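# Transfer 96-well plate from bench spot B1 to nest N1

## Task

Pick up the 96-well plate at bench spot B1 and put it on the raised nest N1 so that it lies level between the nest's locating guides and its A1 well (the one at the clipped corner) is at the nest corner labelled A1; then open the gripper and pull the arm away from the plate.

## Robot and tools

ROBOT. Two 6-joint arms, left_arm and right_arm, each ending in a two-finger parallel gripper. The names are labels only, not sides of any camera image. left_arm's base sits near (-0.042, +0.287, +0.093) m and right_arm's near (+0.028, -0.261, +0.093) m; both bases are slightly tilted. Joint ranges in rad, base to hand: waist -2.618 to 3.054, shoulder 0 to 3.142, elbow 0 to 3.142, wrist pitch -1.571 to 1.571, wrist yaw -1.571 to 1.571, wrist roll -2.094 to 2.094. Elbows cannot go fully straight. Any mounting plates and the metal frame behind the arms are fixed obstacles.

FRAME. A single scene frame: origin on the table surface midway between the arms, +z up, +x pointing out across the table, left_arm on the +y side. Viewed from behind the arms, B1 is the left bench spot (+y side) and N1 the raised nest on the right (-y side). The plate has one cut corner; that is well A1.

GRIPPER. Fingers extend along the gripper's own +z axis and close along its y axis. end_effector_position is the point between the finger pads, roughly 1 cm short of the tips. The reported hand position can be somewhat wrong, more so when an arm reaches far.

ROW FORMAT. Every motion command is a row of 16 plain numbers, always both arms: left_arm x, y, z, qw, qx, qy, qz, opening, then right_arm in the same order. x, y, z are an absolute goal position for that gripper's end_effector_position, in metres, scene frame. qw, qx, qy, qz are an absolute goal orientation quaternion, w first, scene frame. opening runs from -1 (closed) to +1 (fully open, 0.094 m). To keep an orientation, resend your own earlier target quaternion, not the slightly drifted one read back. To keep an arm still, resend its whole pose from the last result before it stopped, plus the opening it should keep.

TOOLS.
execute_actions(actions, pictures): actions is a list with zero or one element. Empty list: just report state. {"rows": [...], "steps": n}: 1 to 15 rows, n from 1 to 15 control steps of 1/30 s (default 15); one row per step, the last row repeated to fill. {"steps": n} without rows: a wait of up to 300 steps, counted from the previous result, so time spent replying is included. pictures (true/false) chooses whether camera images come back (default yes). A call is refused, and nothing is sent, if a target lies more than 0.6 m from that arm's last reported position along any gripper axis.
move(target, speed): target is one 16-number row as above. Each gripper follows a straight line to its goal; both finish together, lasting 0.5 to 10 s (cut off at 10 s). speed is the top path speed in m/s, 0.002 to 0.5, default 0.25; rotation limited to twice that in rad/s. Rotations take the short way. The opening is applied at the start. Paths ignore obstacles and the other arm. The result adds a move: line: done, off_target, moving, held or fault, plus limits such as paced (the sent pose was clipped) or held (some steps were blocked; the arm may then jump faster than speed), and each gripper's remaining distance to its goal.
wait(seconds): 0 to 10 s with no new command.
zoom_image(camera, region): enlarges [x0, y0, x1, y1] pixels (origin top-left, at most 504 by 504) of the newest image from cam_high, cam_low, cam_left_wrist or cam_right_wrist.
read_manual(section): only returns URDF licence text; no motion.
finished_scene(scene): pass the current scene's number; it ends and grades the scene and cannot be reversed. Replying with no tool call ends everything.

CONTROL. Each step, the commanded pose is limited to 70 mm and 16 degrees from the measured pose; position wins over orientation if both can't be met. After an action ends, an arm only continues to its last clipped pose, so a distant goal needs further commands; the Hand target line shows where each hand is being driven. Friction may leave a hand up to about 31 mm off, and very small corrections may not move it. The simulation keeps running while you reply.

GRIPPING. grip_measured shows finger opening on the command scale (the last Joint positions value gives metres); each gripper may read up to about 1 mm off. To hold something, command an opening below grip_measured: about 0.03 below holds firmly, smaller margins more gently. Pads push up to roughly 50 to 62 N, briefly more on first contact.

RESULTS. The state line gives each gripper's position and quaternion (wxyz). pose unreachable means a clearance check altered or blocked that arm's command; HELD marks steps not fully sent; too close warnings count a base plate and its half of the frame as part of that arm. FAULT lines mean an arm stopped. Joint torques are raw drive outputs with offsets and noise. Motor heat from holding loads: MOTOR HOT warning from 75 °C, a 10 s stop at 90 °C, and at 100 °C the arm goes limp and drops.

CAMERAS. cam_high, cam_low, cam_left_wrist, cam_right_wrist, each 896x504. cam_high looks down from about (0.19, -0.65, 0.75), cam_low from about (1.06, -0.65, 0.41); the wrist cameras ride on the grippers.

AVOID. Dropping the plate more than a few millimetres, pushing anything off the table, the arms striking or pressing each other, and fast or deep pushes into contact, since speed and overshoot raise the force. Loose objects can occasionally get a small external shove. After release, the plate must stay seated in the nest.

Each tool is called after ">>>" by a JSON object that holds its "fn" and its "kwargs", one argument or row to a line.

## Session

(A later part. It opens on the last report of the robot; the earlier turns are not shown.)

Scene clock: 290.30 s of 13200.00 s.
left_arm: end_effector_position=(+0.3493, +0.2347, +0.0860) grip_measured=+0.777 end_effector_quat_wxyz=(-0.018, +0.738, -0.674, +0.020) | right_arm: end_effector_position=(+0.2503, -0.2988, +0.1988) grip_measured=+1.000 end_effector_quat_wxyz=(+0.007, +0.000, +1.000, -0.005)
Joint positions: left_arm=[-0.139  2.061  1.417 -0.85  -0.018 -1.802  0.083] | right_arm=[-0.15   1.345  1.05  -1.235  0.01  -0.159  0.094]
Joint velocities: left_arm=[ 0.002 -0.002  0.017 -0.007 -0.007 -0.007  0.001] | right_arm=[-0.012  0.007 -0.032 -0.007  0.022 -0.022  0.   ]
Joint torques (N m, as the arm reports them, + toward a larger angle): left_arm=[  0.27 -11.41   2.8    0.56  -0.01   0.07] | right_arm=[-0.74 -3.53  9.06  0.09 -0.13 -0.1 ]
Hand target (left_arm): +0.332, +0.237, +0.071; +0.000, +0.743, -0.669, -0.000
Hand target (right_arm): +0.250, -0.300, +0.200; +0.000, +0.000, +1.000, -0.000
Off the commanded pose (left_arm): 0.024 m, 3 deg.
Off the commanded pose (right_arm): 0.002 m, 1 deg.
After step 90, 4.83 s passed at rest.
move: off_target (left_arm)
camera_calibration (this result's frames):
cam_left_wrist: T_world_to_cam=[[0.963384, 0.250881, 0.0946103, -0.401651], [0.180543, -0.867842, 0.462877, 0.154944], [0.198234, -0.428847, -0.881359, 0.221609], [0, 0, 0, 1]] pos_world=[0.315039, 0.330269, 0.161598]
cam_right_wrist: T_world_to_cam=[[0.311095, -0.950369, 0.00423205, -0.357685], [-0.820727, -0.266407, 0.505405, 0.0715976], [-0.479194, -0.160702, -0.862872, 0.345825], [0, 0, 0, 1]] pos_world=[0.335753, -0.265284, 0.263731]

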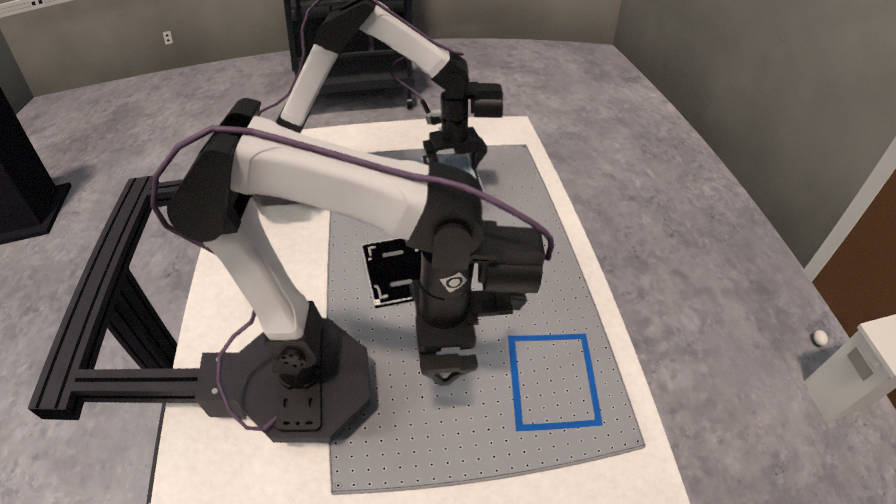

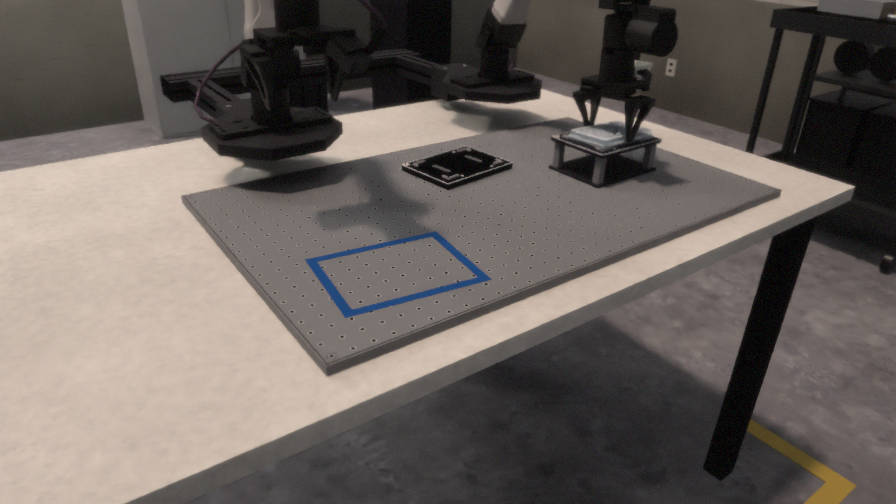

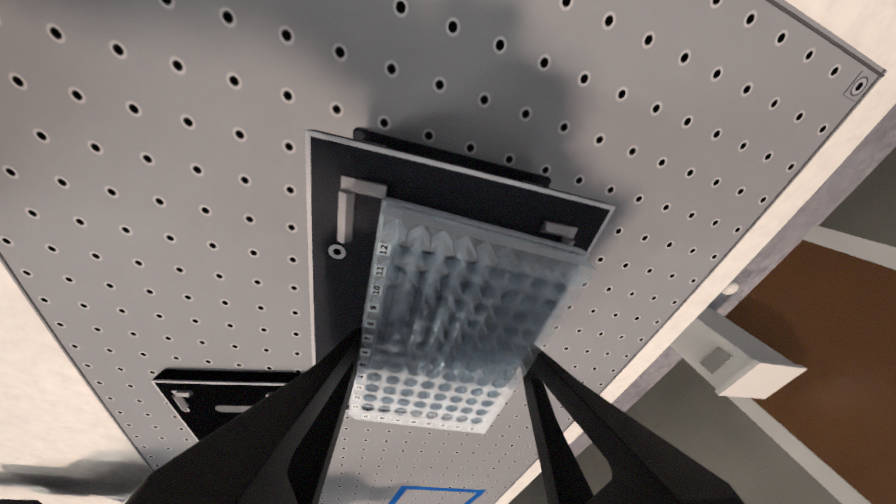

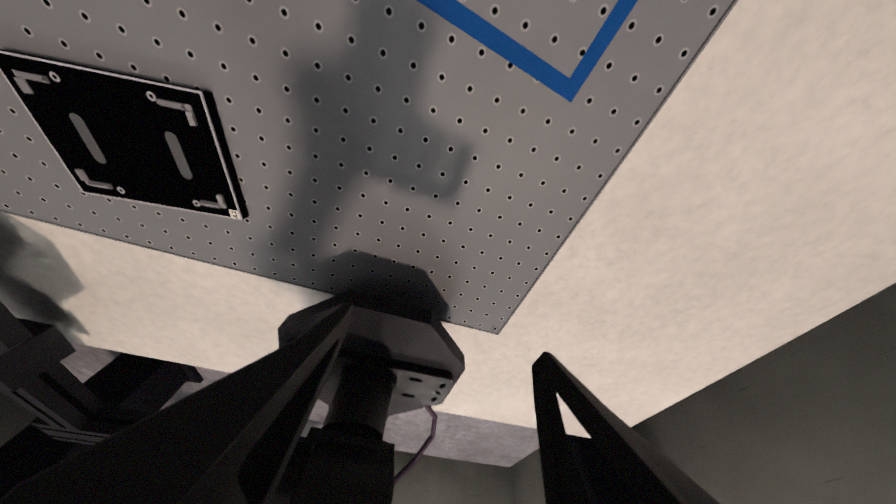

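>>> {"fn": "move", "kwargs": {
  "target": [0.336,0.237,0.118,0,-0.7431,0.6691,0,0.72, 0.25,-0.3,0.2,0,0,1,0,1],
  "speed": 0.03
}}

Scene clock: 295.23 s of 13200.00 s.
left_arm: end_effector_position=(+0.3306, +0.2373, +0.1054) grip_measured=+0.777 end_effector_quat_wxyz=(+0.004, +0.739, -0.674, -0.012) | right_arm: end_effector_position=(+0.2503, -0.2988, +0.1988) grip_measured=+1.000 end_effector_quat_wxyz=(+0.007, +0.000, +1.000, -0.005)
Joint positions: left_arm=[-0.139  2.033  1.458 -0.996 -0.016 -1.804  0.083] | right_arm=[-0.15   1.345  1.05  -1.235  0.01  -0.159  0.094]
Joint velocities: left_arm=[-0.002 -0.002  0.002 -0.037 -0.022 -0.081  0.   ] | right_arm=[ 0.017 -0.007 -0.017  0.051  0.007  0.037  0.   ]
Joint torques (N m, as the arm reports them, + toward a larger angle): left_arm=[  0.32 -13.34   8.28   0.07  -0.03   0.08] | right_arm=[-0.75 -3.51  9.06  0.09 -0.13 -0.1 ]
Hand target (left_arm): +0.336, +0.237, +0.118; +0.000, +0.743, -0.669, +0.000
Hand target (right_arm): +0.250, -0.300, +0.200; +0.000, +0.000, +1.000, -0.000
Off the commanded pose (left_arm): 0.014 m, 2 deg.
Off the commanded pose (right_arm): 0.002 m, 1 deg.
After step 90, 0.33 s passed at rest.
move: off_target (left_arm)
camera_calibration (this result's frames):
cam_left_wrist: T_world_to_cam=[[0.967604, 0.251448, 0.0227044, -0.380044], [0.216248, -0.871833, 0.439481, 0.1432], [0.130301, -0.420334, -0.897965, 0.265697], [0, 0, 0, 1]] pos_world=[0.302145, 0.33209, 0.184281]
cam_right_wrist: T_world_to_cam=[[0.311095, -0.950369, 0.00423205, -0.357685], [-0.820727, -0.266407, 0.505405, 0.0715976], [-0.479194, -0.160702, -0.862872, 0.345825], [0, 0, 0, 1]] pos_world=[0.335753, -0.265284, 0.263731]

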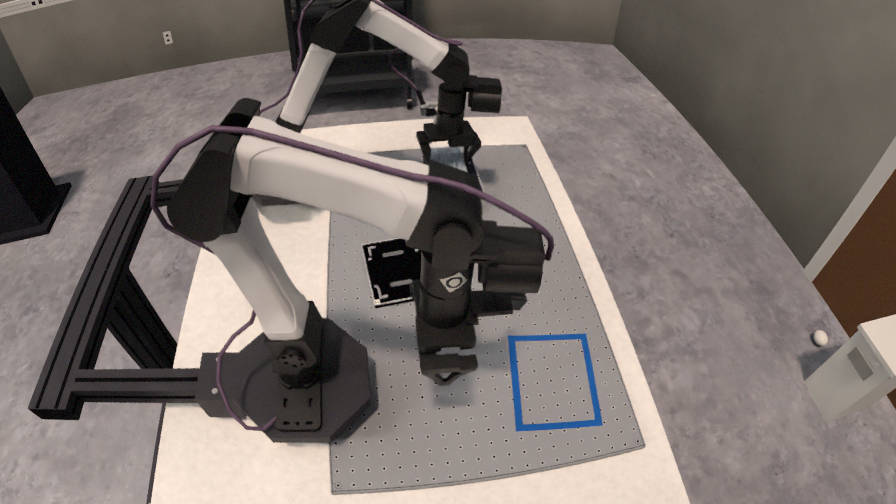

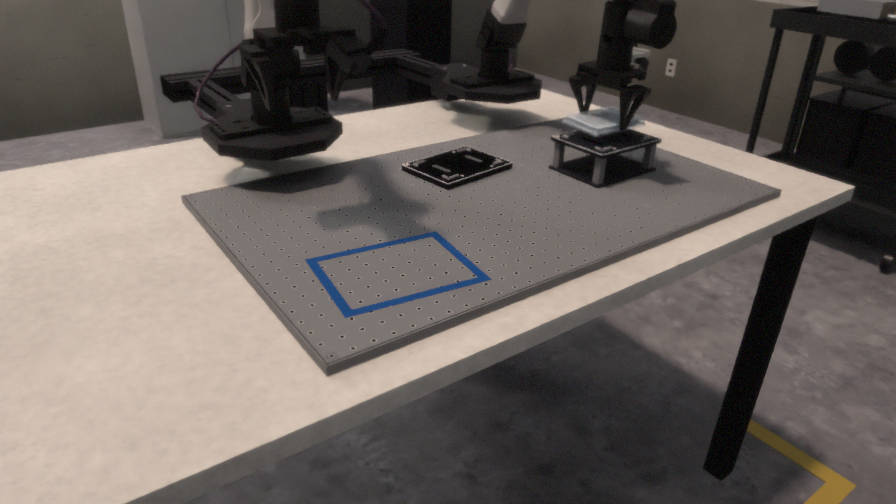

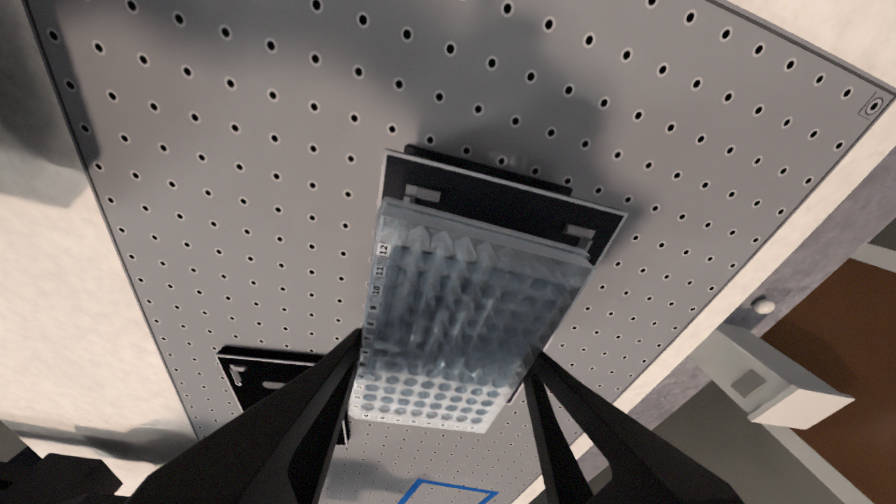

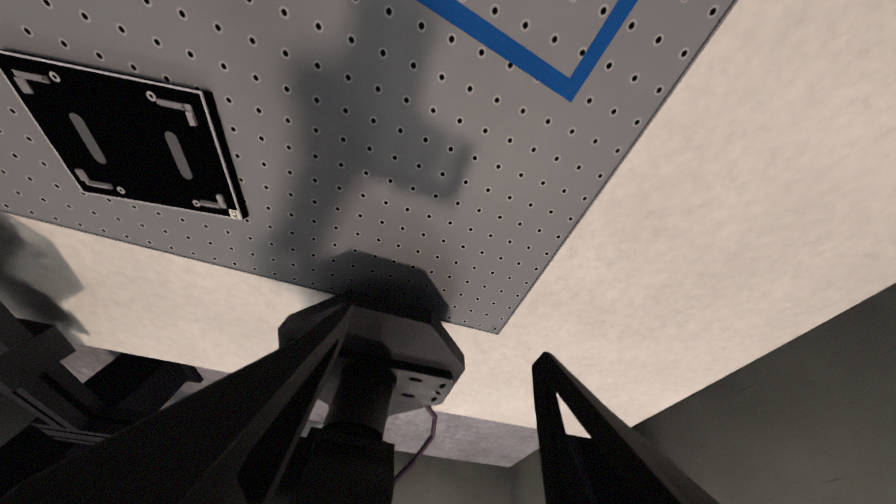

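>>> {"fn": "move", "kwargs": {
  "target": [0.335,0.236,0.077,0,-0.7431,0.6691,0,0.72, 0.25,-0.3,0.2,0,0,1,0,1],
  "speed": 0.012
}}

>>> {"fn": "zoom_image", "kwargs": {
  "camera": "cam_left_wrist",
  "region": [300, 140, 640, 290]
}}

Scene clock: 302.37 s of 13200.00 s.
left_arm: end_effector_position=(+0.3446, +0.2352, +0.0966) grip_measured=+0.777 end_effector_quat_wxyz=(-0.016, +0.739, -0.673, +0.018) | right_arm: end_effector_position=(+0.2503, -0.2988, +0.1988) grip_measured=+1.000 end_effector_quat_wxyz=(+0.007, +0.000, +1.000, -0.005)
Joint positions: left_arm=[-0.139  2.033  1.419 -0.885 -0.016 -1.805  0.083] | right_arm=[-0.15   1.345  1.05  -1.235  0.01  -0.159  0.094]
Joint velocities: left_arm=[ 0.002 -0.002 -0.012 -0.037  0.081 -0.007  0.   ] | right_arm=[ 0.012  0.007  0.002 -0.051  0.022 -0.037  0.   ]
Joint torques (N m, as the arm reports them, + toward a larger angle): left_arm=[ 0.14 -9.23  4.47  0.6  -0.04  0.08] | right_arm=[-0.75 -3.54  9.06  0.09 -0.13 -0.1 ]
Hand target (left_arm): +0.334, +0.236, +0.078; -0.000, +0.743, -0.669, -0.000
Hand target (right_arm): +0.250, -0.300, +0.200; +0.000, +0.000, +1.000, -0.000
Off the commanded pose (left_arm): 0.022 m, 3 deg.
Off the commanded pose (right_arm): 0.002 m, 1 deg.
After step 90, 1.50 s passed at rest.
move: off_target (left_arm)
camera_calibration (this result's frames):
cam_left_wrist: T_world_to_cam=[[0.96331, 0.253049, 0.0894416, -0.398283], [0.184789, -0.867017, 0.462746, 0.14968], [0.194645, -0.42924, -0.881967, 0.233439], [0, 0, 0, 1]] pos_world=[0.310573, 0.330761, 0.172244]
cam_right_wrist: T_world_to_cam=[[0.311095, -0.950369, 0.00423205, -0.357685], [-0.820727, -0.266407, 0.505405, 0.0715976], [-0.479194, -0.160702, -0.862872, 0.345825], [0, 0, 0, 1]] pos_world=[0.335753, -0.265284, 0.263731]

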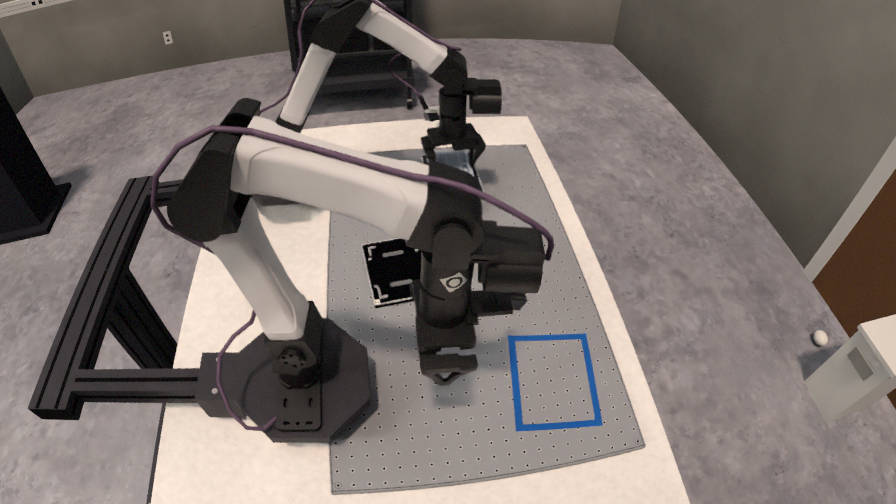

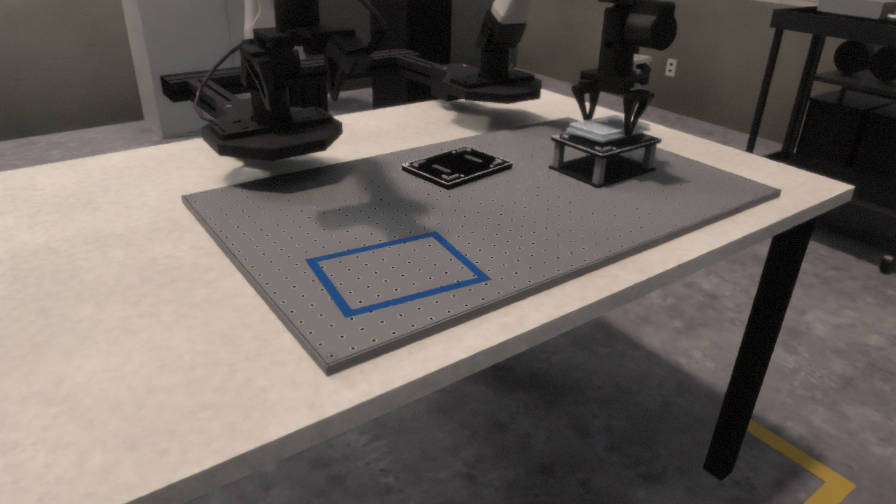

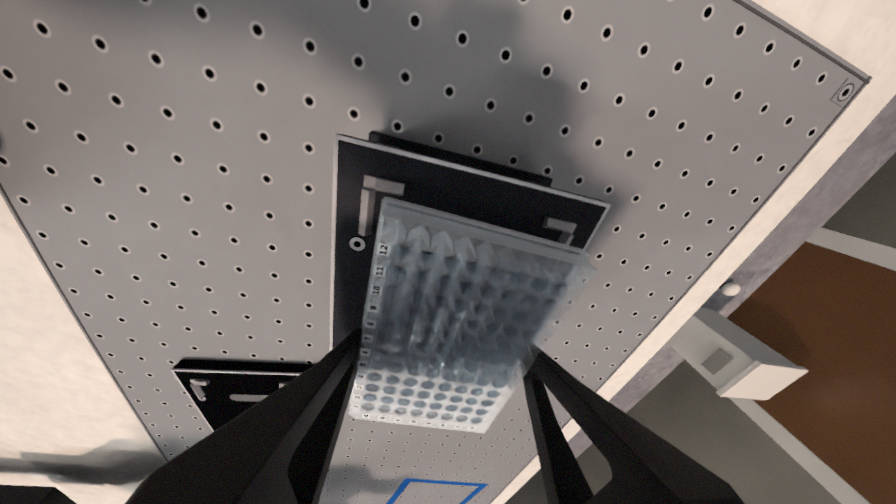

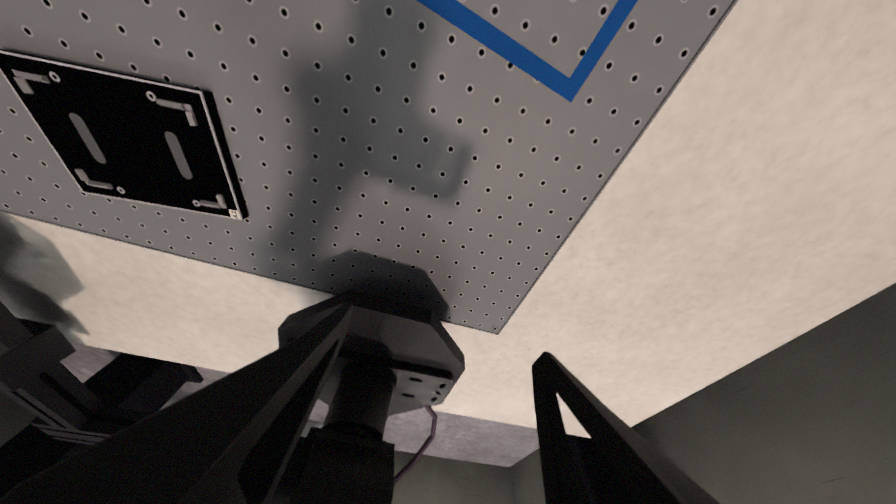

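Region (300, 140, 640, 290) of cam_left_wrist's 896x504 image, scaled by 1.482, with more detail than that image has; it fills the top 222 rows of this view, and the rest is white.

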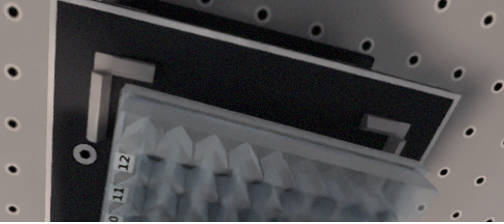

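>>> {"fn": "move", "kwargs": {
  "target": [0.330,0.236,0.064,0,-0.7431,0.6691,0,0.72, 0.25,-0.3,0.2,0,0,1,0,1],
  "speed": 0.02
}}

>>> {"fn": "zoom_image", "kwargs": {
  "camera": "cam_left_wrist",
  "region": [300, 140, 640, 290]
}}

Scene clock: 309.83 s of 13200.00 s.
left_arm: end_effector_position=(+0.3438, +0.2350, +0.0874) grip_measured=+0.777 end_effector_quat_wxyz=(-0.019, +0.740, -0.672, +0.024) | right_arm: end_effector_position=(+0.2503, -0.2988, +0.1988) grip_measured=+1.000 end_effector_quat_wxyz=(+0.007, +0.000, +1.000, -0.005)
Joint positions: left_arm=[-0.139  2.033  1.378 -0.831 -0.015 -1.808  0.083] | right_arm=[-0.15   1.345  1.05  -1.235  0.01  -0.159  0.094]
Joint velocities: left_arm=[-0.002 -0.017 -0.007 -0.066 -0.022  0.051 -0.001] | right_arm=[-0.027  0.007 -0.012 -0.007 -0.022  0.007  0.   ]
Joint torques (N m, as the arm reports them, + toward a larger angle): left_arm=[ 0.06 -8.95  3.86  0.66 -0.04  0.1 ] | right_arm=[-0.75 -3.53  9.07  0.09 -0.13 -0.1 ]
Hand target (left_arm): +0.329, +0.236, +0.065; +0.000, +0.743, -0.669, -0.000
Hand target (right_arm): +0.250, -0.300, +0.200; +0.000, +0.000, +1.000, -0.000
Off the commanded pose (left_arm): 0.027 m, 4 deg.
Off the commanded pose (right_arm): 0.002 m, 1 deg.
After step 90, 2.43 s passed at rest.
move: off_target (left_arm)
camera_calibration (this result's frames):
cam_left_wrist: T_world_to_cam=[[0.961148, 0.256738, 0.101388, -0.397751], [0.18157, -0.864692, 0.468338, 0.153976], [0.20791, -0.431733, -0.877713, 0.22102], [0, 0, 0, 1]] pos_world=[0.308388, 0.330681, 0.162207]
cam_right_wrist: T_world_to_cam=[[0.311095, -0.950369, 0.00423205, -0.357685], [-0.820727, -0.266407, 0.505405, 0.0715976], [-0.479194, -0.160702, -0.862872, 0.345825], [0, 0, 0, 1]] pos_world=[0.335753, -0.265284, 0.263731]

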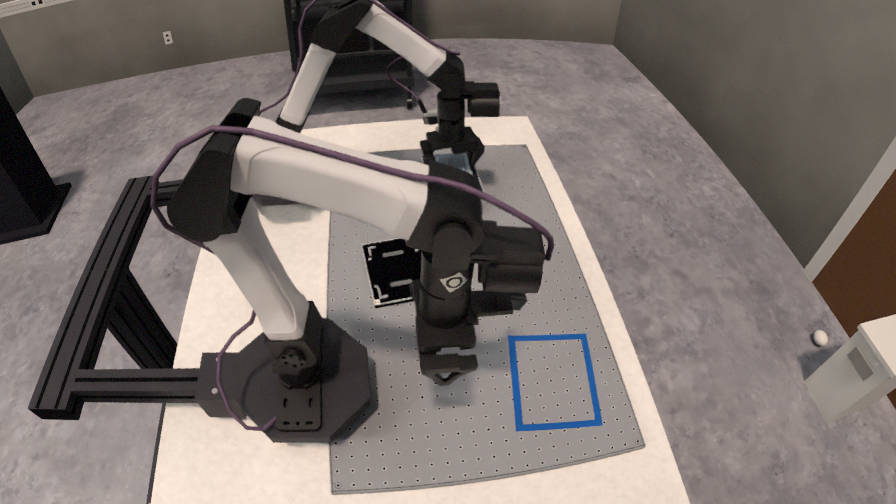

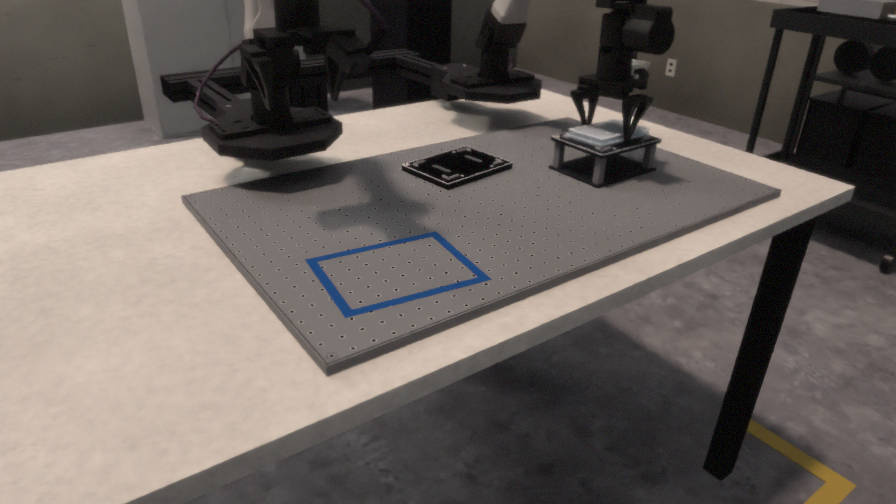

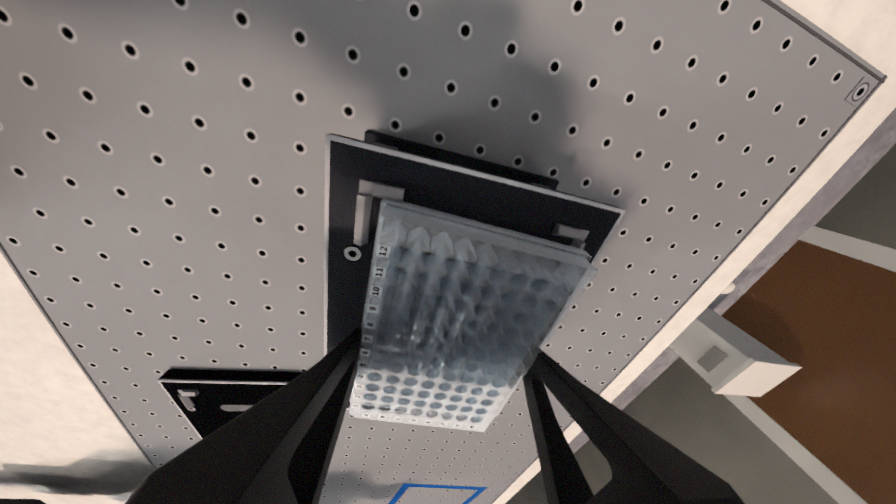

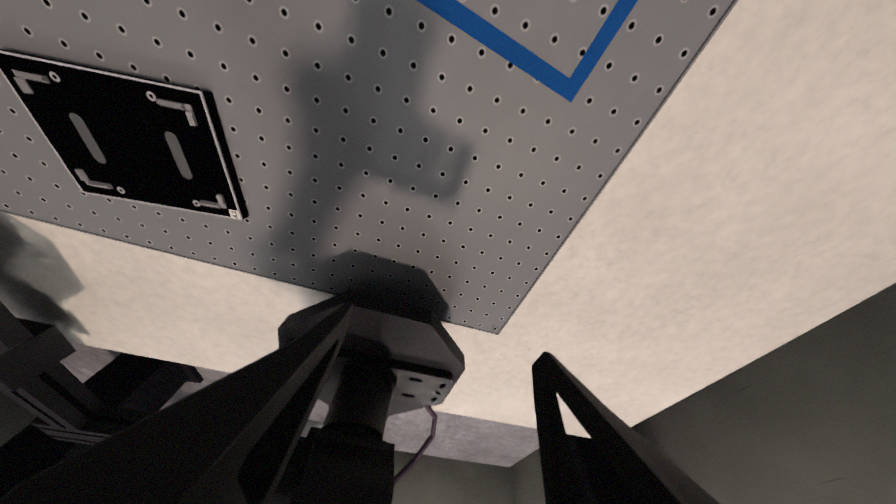

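Region (300, 140, 640, 290) of cam_left_wrist's 896x504 image, scaled by 1.482, with more detail than that image has; it fills the top 222 rows of this view, and the rest is white.

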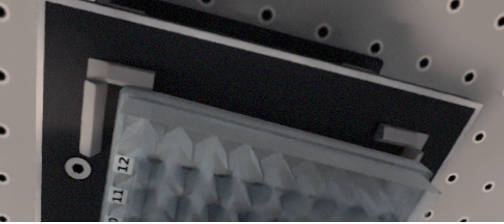

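>>> {"fn": "move", "kwargs": {
  "target": [0.3438,0.2350,0.0874,-0.019,0.740,-0.672,0.024,1, 0.25,-0.3,0.2,0,0,1,0,1],
  "speed": 0.02
}}

>>> {"fn": "move", "kwargs": {
  "target": [0.3438,0.2350,0.19,0,-0.7431,0.6691,0,1, 0.25,-0.3,0.2,0,0,1,0,1],
  "speed": 0.05
}}

Scene clock: 318.47 s of 13200.00 s.
left_arm: end_effector_position=(+0.3438, +0.2350, +0.0874) grip_measured=+1.000 end_effector_quat_wxyz=(-0.019, +0.740, -0.672, +0.024) | right_arm: end_effector_position=(+0.2503, -0.2988, +0.1988) grip_measured=+1.000 end_effector_quat_wxyz=(+0.007, +0.000, +1.000, -0.005)
Joint positions: left_arm=[-0.139  2.033  1.378 -0.831 -0.015 -1.808  0.094] | right_arm=[-0.15   1.345  1.05  -1.235  0.01  -0.159  0.094]
Joint velocities: left_arm=[ 0.002 -0.022 -0.002  0.022 -0.007  0.037  0.   ] | right_arm=[-0.002  0.007  0.007 -0.037 -0.022 -0.022  0.   ]
Joint torques (N m, as the arm reports them, + toward a larger angle): left_arm=[  0.01 -11.84   6.51   0.49  -0.1    0.17] | right_arm=[-0.75 -3.53  9.06  0.09 -0.13 -0.1 ]
Hand target (left_arm): +0.344, +0.235, +0.087; -0.019, +0.740, -0.672, +0.024
Hand target (right_arm): +0.250, -0.300, +0.200; +0.000, +0.000, +1.000, -0.000
Off the commanded pose (left_arm): 0.000 m, 0 deg.
Off the commanded pose (right_arm): 0.002 m, 1 deg.
After step 90, 4.93 s passed at rest.
move: done
camera_calibration (this result's frames):
cam_left_wrist: T_world_to_cam=[[0.961148, 0.256738, 0.101388, -0.397751], [0.18157, -0.864692, 0.468338, 0.153976], [0.20791, -0.431733, -0.877713, 0.22102], [0, 0, 0, 1]] pos_world=[0.308388, 0.330681, 0.162207]
cam_right_wrist: T_world_to_cam=[[0.311095, -0.950369, 0.00423205, -0.357685], [-0.820727, -0.266407, 0.505405, 0.0715976], [-0.479194, -0.160702, -0.862872, 0.345825], [0, 0, 0, 1]] pos_world=[0.335753, -0.265284, 0.263731]

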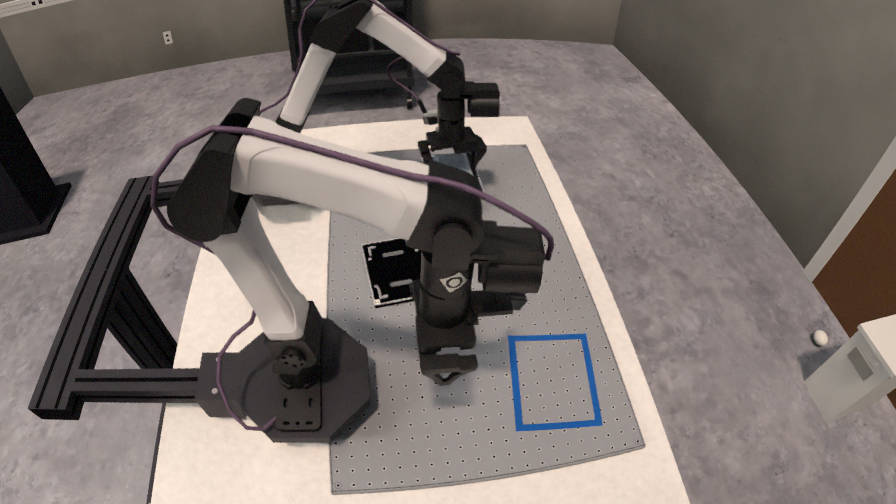

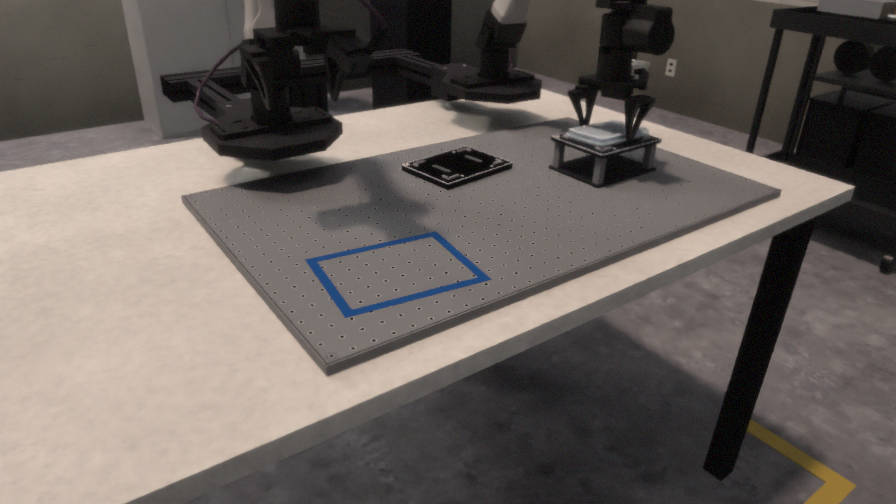

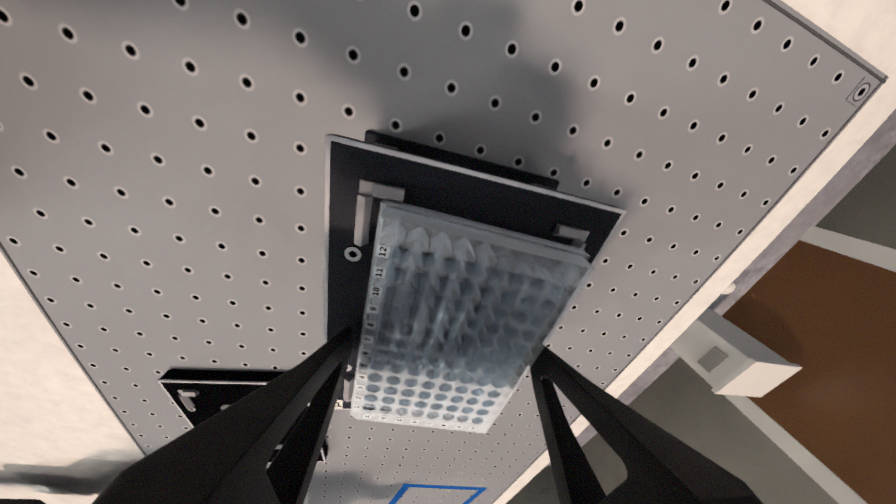

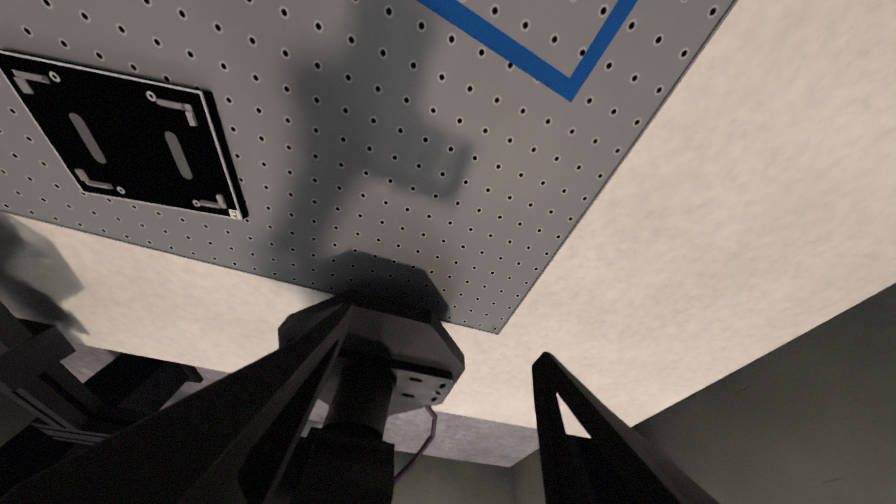

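Scene clock: 321.03 s of 13200.00 s.
left_arm: end_effector_position=(+0.3426, +0.2360, +0.1786) grip_measured=+1.000 end_effector_quat_wxyz=(+0.003, +0.740, -0.672, -0.010) | right_arm: end_effector_position=(+0.2503, -0.2988, +0.1988) grip_measured=+1.000 end_effector_quat_wxyz=(+0.007, +0.000, +1.000, -0.005)
Joint positions: left_arm=[-0.139  2.013  1.727 -1.28  -0.015 -1.808  0.094] | right_arm=[-0.15   1.345  1.05  -1.235  0.01  -0.159  0.094]
Joint velocities: left_arm=[ 0.002  0.017  0.002 -0.066  0.037 -0.022  0.   ] | right_arm=[ 0.002 -0.012 -0.012 -0.051  0.007 -0.022  0.   ]
Joint torques (N m, as the arm reports them, + toward a larger angle): left_arm=[  0.   -13.12   8.6    0.06  -0.04   0.08] | right_arm=[-0.74 -3.53  9.06  0.09 -0.13 -0.1 ]
Hand target (left_arm): +0.345, +0.235, +0.190; +0.000, +0.743, -0.670, +0.000
Hand target (right_arm): +0.250, -0.300, +0.200; +0.000, +0.000, +1.000, -0.000
Off the commanded pose (left_arm): 0.012 m, 1 deg.
Off the commanded pose (right_arm): 0.002 m, 1 deg.
move: off_target (left_arm)
camera_calibration (this result's frames):
cam_left_wrist: T_world_to_cam=[[0.966501, 0.255267, 0.0267387, -0.394273], [0.217555, -0.87005, 0.44236, 0.105953], [0.136184, -0.421724, -0.896439, 0.32732], [0, 0, 0, 1]] pos_world=[0.313439, 0.330867, 0.257095]
cam_right_wrist: T_world_to_cam=[[0.311095, -0.950369, 0.00423205, -0.357685], [-0.820727, -0.266407, 0.505405, 0.0715976], [-0.479194, -0.160702, -0.862872, 0.345825], [0, 0, 0, 1]] pos_world=[0.335753, -0.265284, 0.263731]

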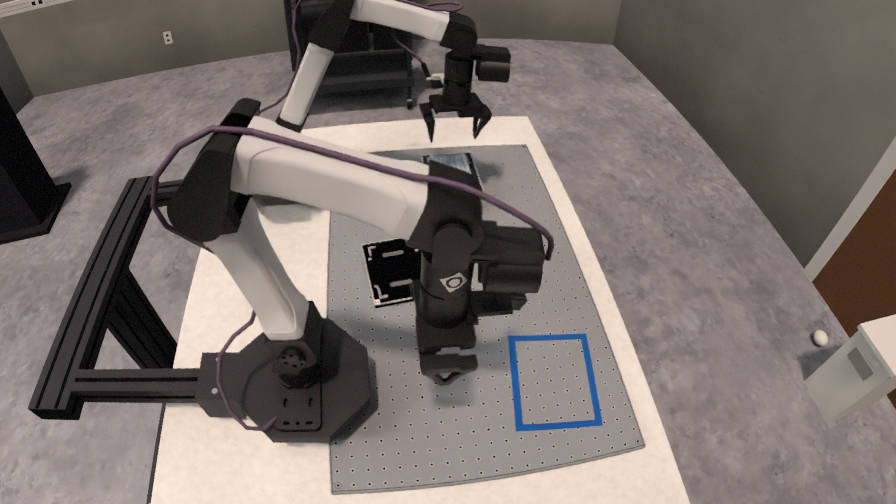

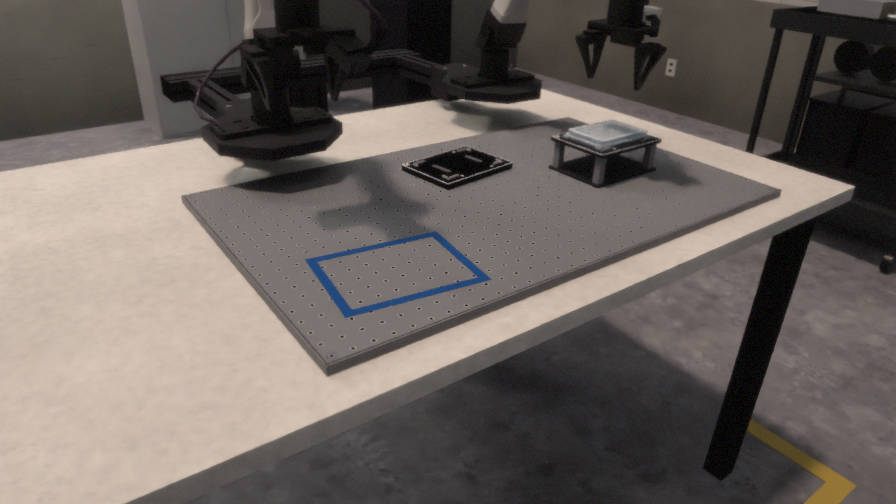

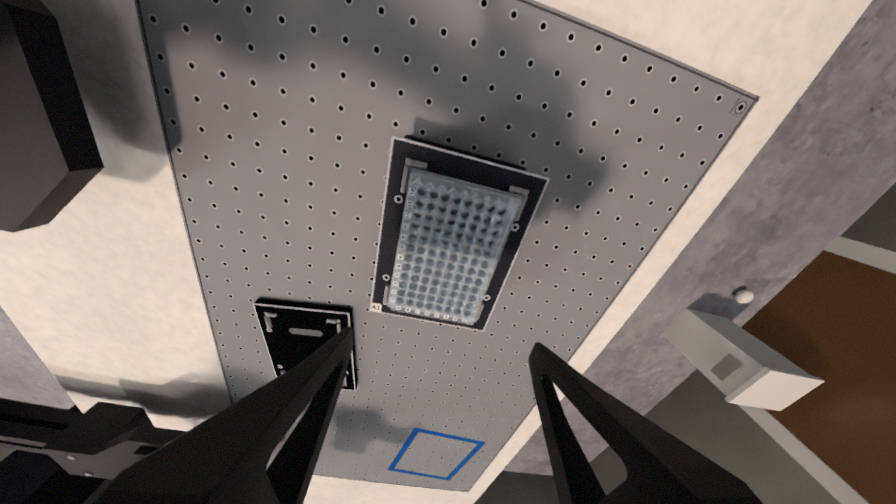

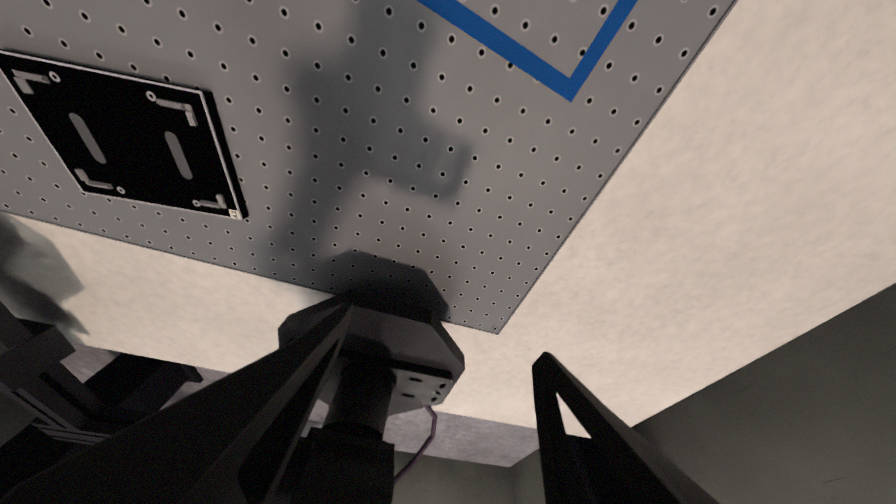

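>>> {"fn": "zoom_image", "kwargs": {
  "camera": "cam_left_wrist",
  "region": [350, 120, 570, 350]
}}

>>> {"fn": "zoom_image", "kwargs": {
  "camera": "cam_low",
  "region": [530, 90, 690, 200]
}}

Region (350, 120, 570, 350) of cam_left_wrist's 896x504 image, scaled by 2.191, with more detail than that image has; it fills the left 482 columns of this view, and the rest is white.

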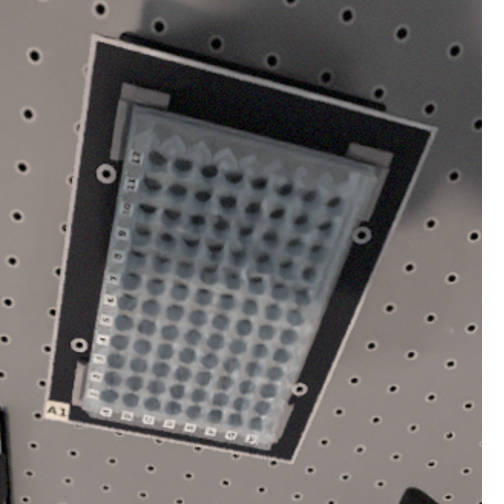

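Region (530, 90, 690, 200) of cam_low's 896x504 image, scaled by 3.150, with more detail than that image has; it fills the top 346 rows of this view, and the rest is white.

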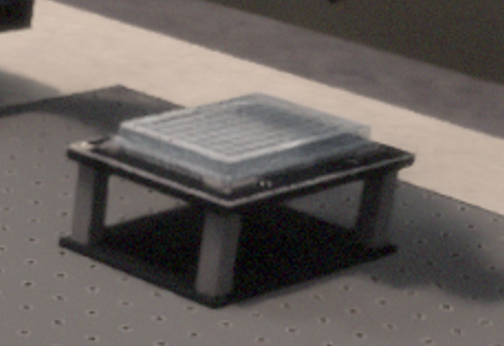

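>>> {"fn": "move", "kwargs": {
  "target": [0.2,0.36,0.22,0,-0.7431,0.6691,0,1, 0.25,-0.3,0.2,0,0,1,0,1],
  "speed": 0.1
}}

>>> {"fn": "finished_scene", "kwargs": {
  "scene": 2
}}

Scene clock: 332.63 s of 13200.00 s.
left_arm: end_effector_position=(+0.2117, +0.3635, +0.2235) grip_measured=+1.000 end_effector_quat_wxyz=(-0.011, +0.744, -0.668, +0.001) | right_arm: end_effector_position=(+0.2503, -0.2988, +0.1988) grip_measured=+1.000 end_effector_quat_wxyz=(+0.007, +0.000, +1.000, -0.005)
Joint positions: left_arm=[ 0.289  1.489  1.272 -1.308 -0.008 -1.393  0.094] | right_arm=[-0.15   1.345  1.05  -1.235  0.01  -0.159  0.094]
Joint velocities: left_arm=[ 0.002  0.012  0.027 -0.022  0.007  0.037  0.   ] | right_arm=[ 0.007  0.002 -0.027 -0.037  0.007  0.022  0.   ]
Joint torques (N m, as the arm reports them, + toward a larger angle): left_arm=[ 0.77 -8.17  4.69  0.26 -0.01  0.25] | right_arm=[-0.75 -3.52  9.05  0.09 -0.13 -0.1 ]
Hand target (left_arm): +0.200, +0.361, +0.220; +0.003, +0.743, -0.669, -0.002
Hand target (right_arm): +0.250, -0.300, +0.200; +0.000, +0.000, +1.000, -0.000
Off the commanded pose (left_arm): 0.013 m, 1 deg.
Off the commanded pose (right_arm): 0.002 m, 1 deg.
After step 90, 6.17 s passed at rest.
move: off_target (left_arm)
camera_calibration (this result's frames):
cam_left_wrist: T_world_to_cam=[[0.961651, 0.267075, 0.0624408, -0.312797], [0.212889, -0.870354, 0.444031, 0.226199], [0.172935, -0.413709, -0.893833, 0.427884], [0, 0, 0, 1]] pos_world=[0.17865, 0.457433, 0.301549]
cam_right_wrist: T_world_to_cam=[[0.311095, -0.950369, 0.00423205, -0.357685], [-0.820727, -0.266407, 0.505405, 0.0715976], [-0.479194, -0.160702, -0.862872, 0.345825], [0, 0, 0, 1]] pos_world=[0.335753, -0.265284, 0.263731]

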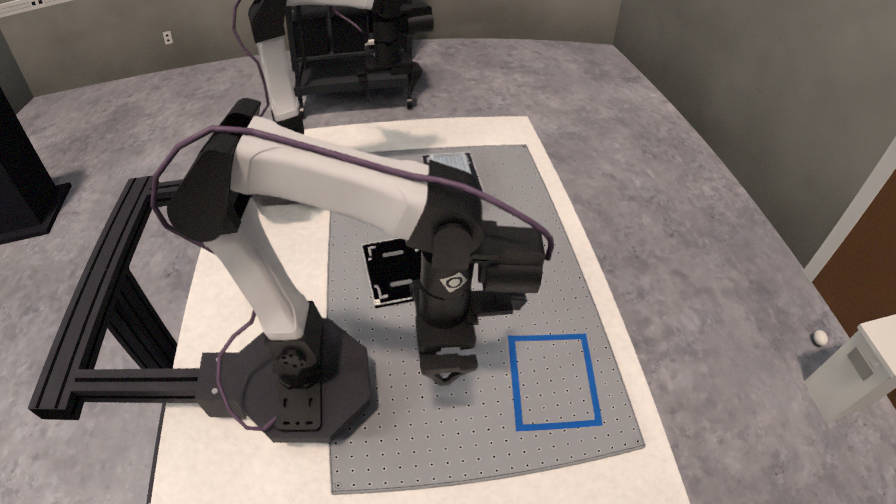

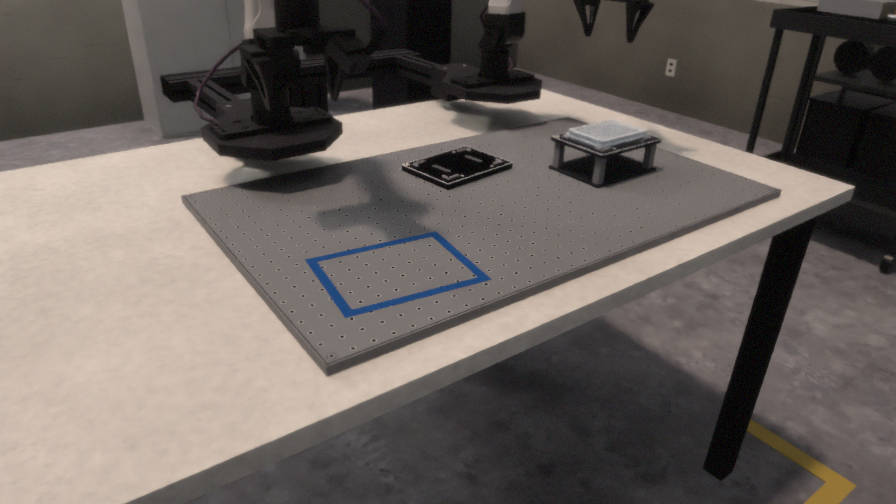

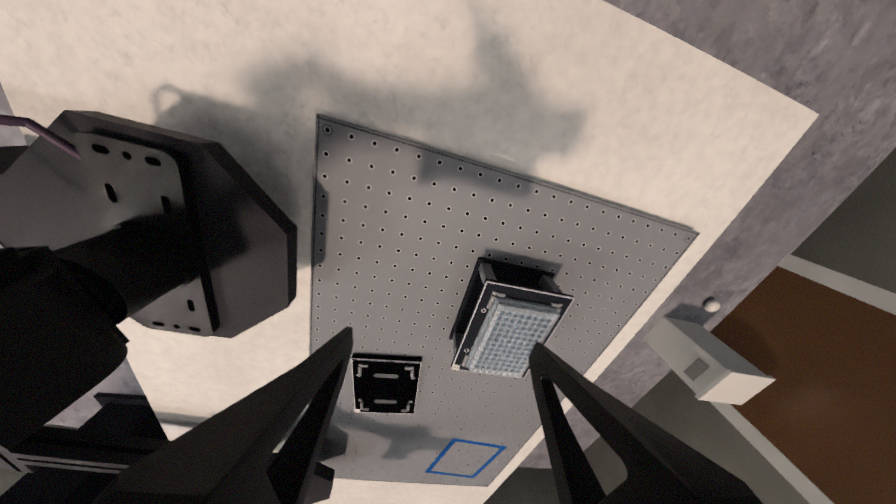

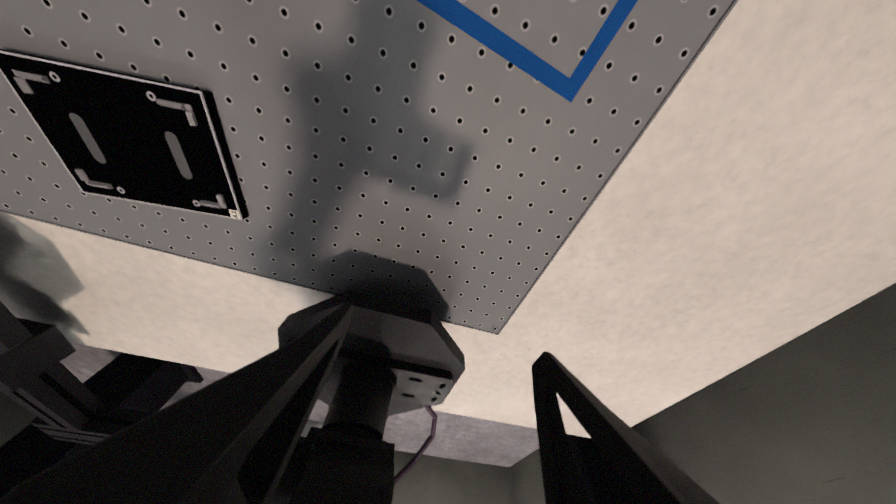

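The scene is finished: the task was done.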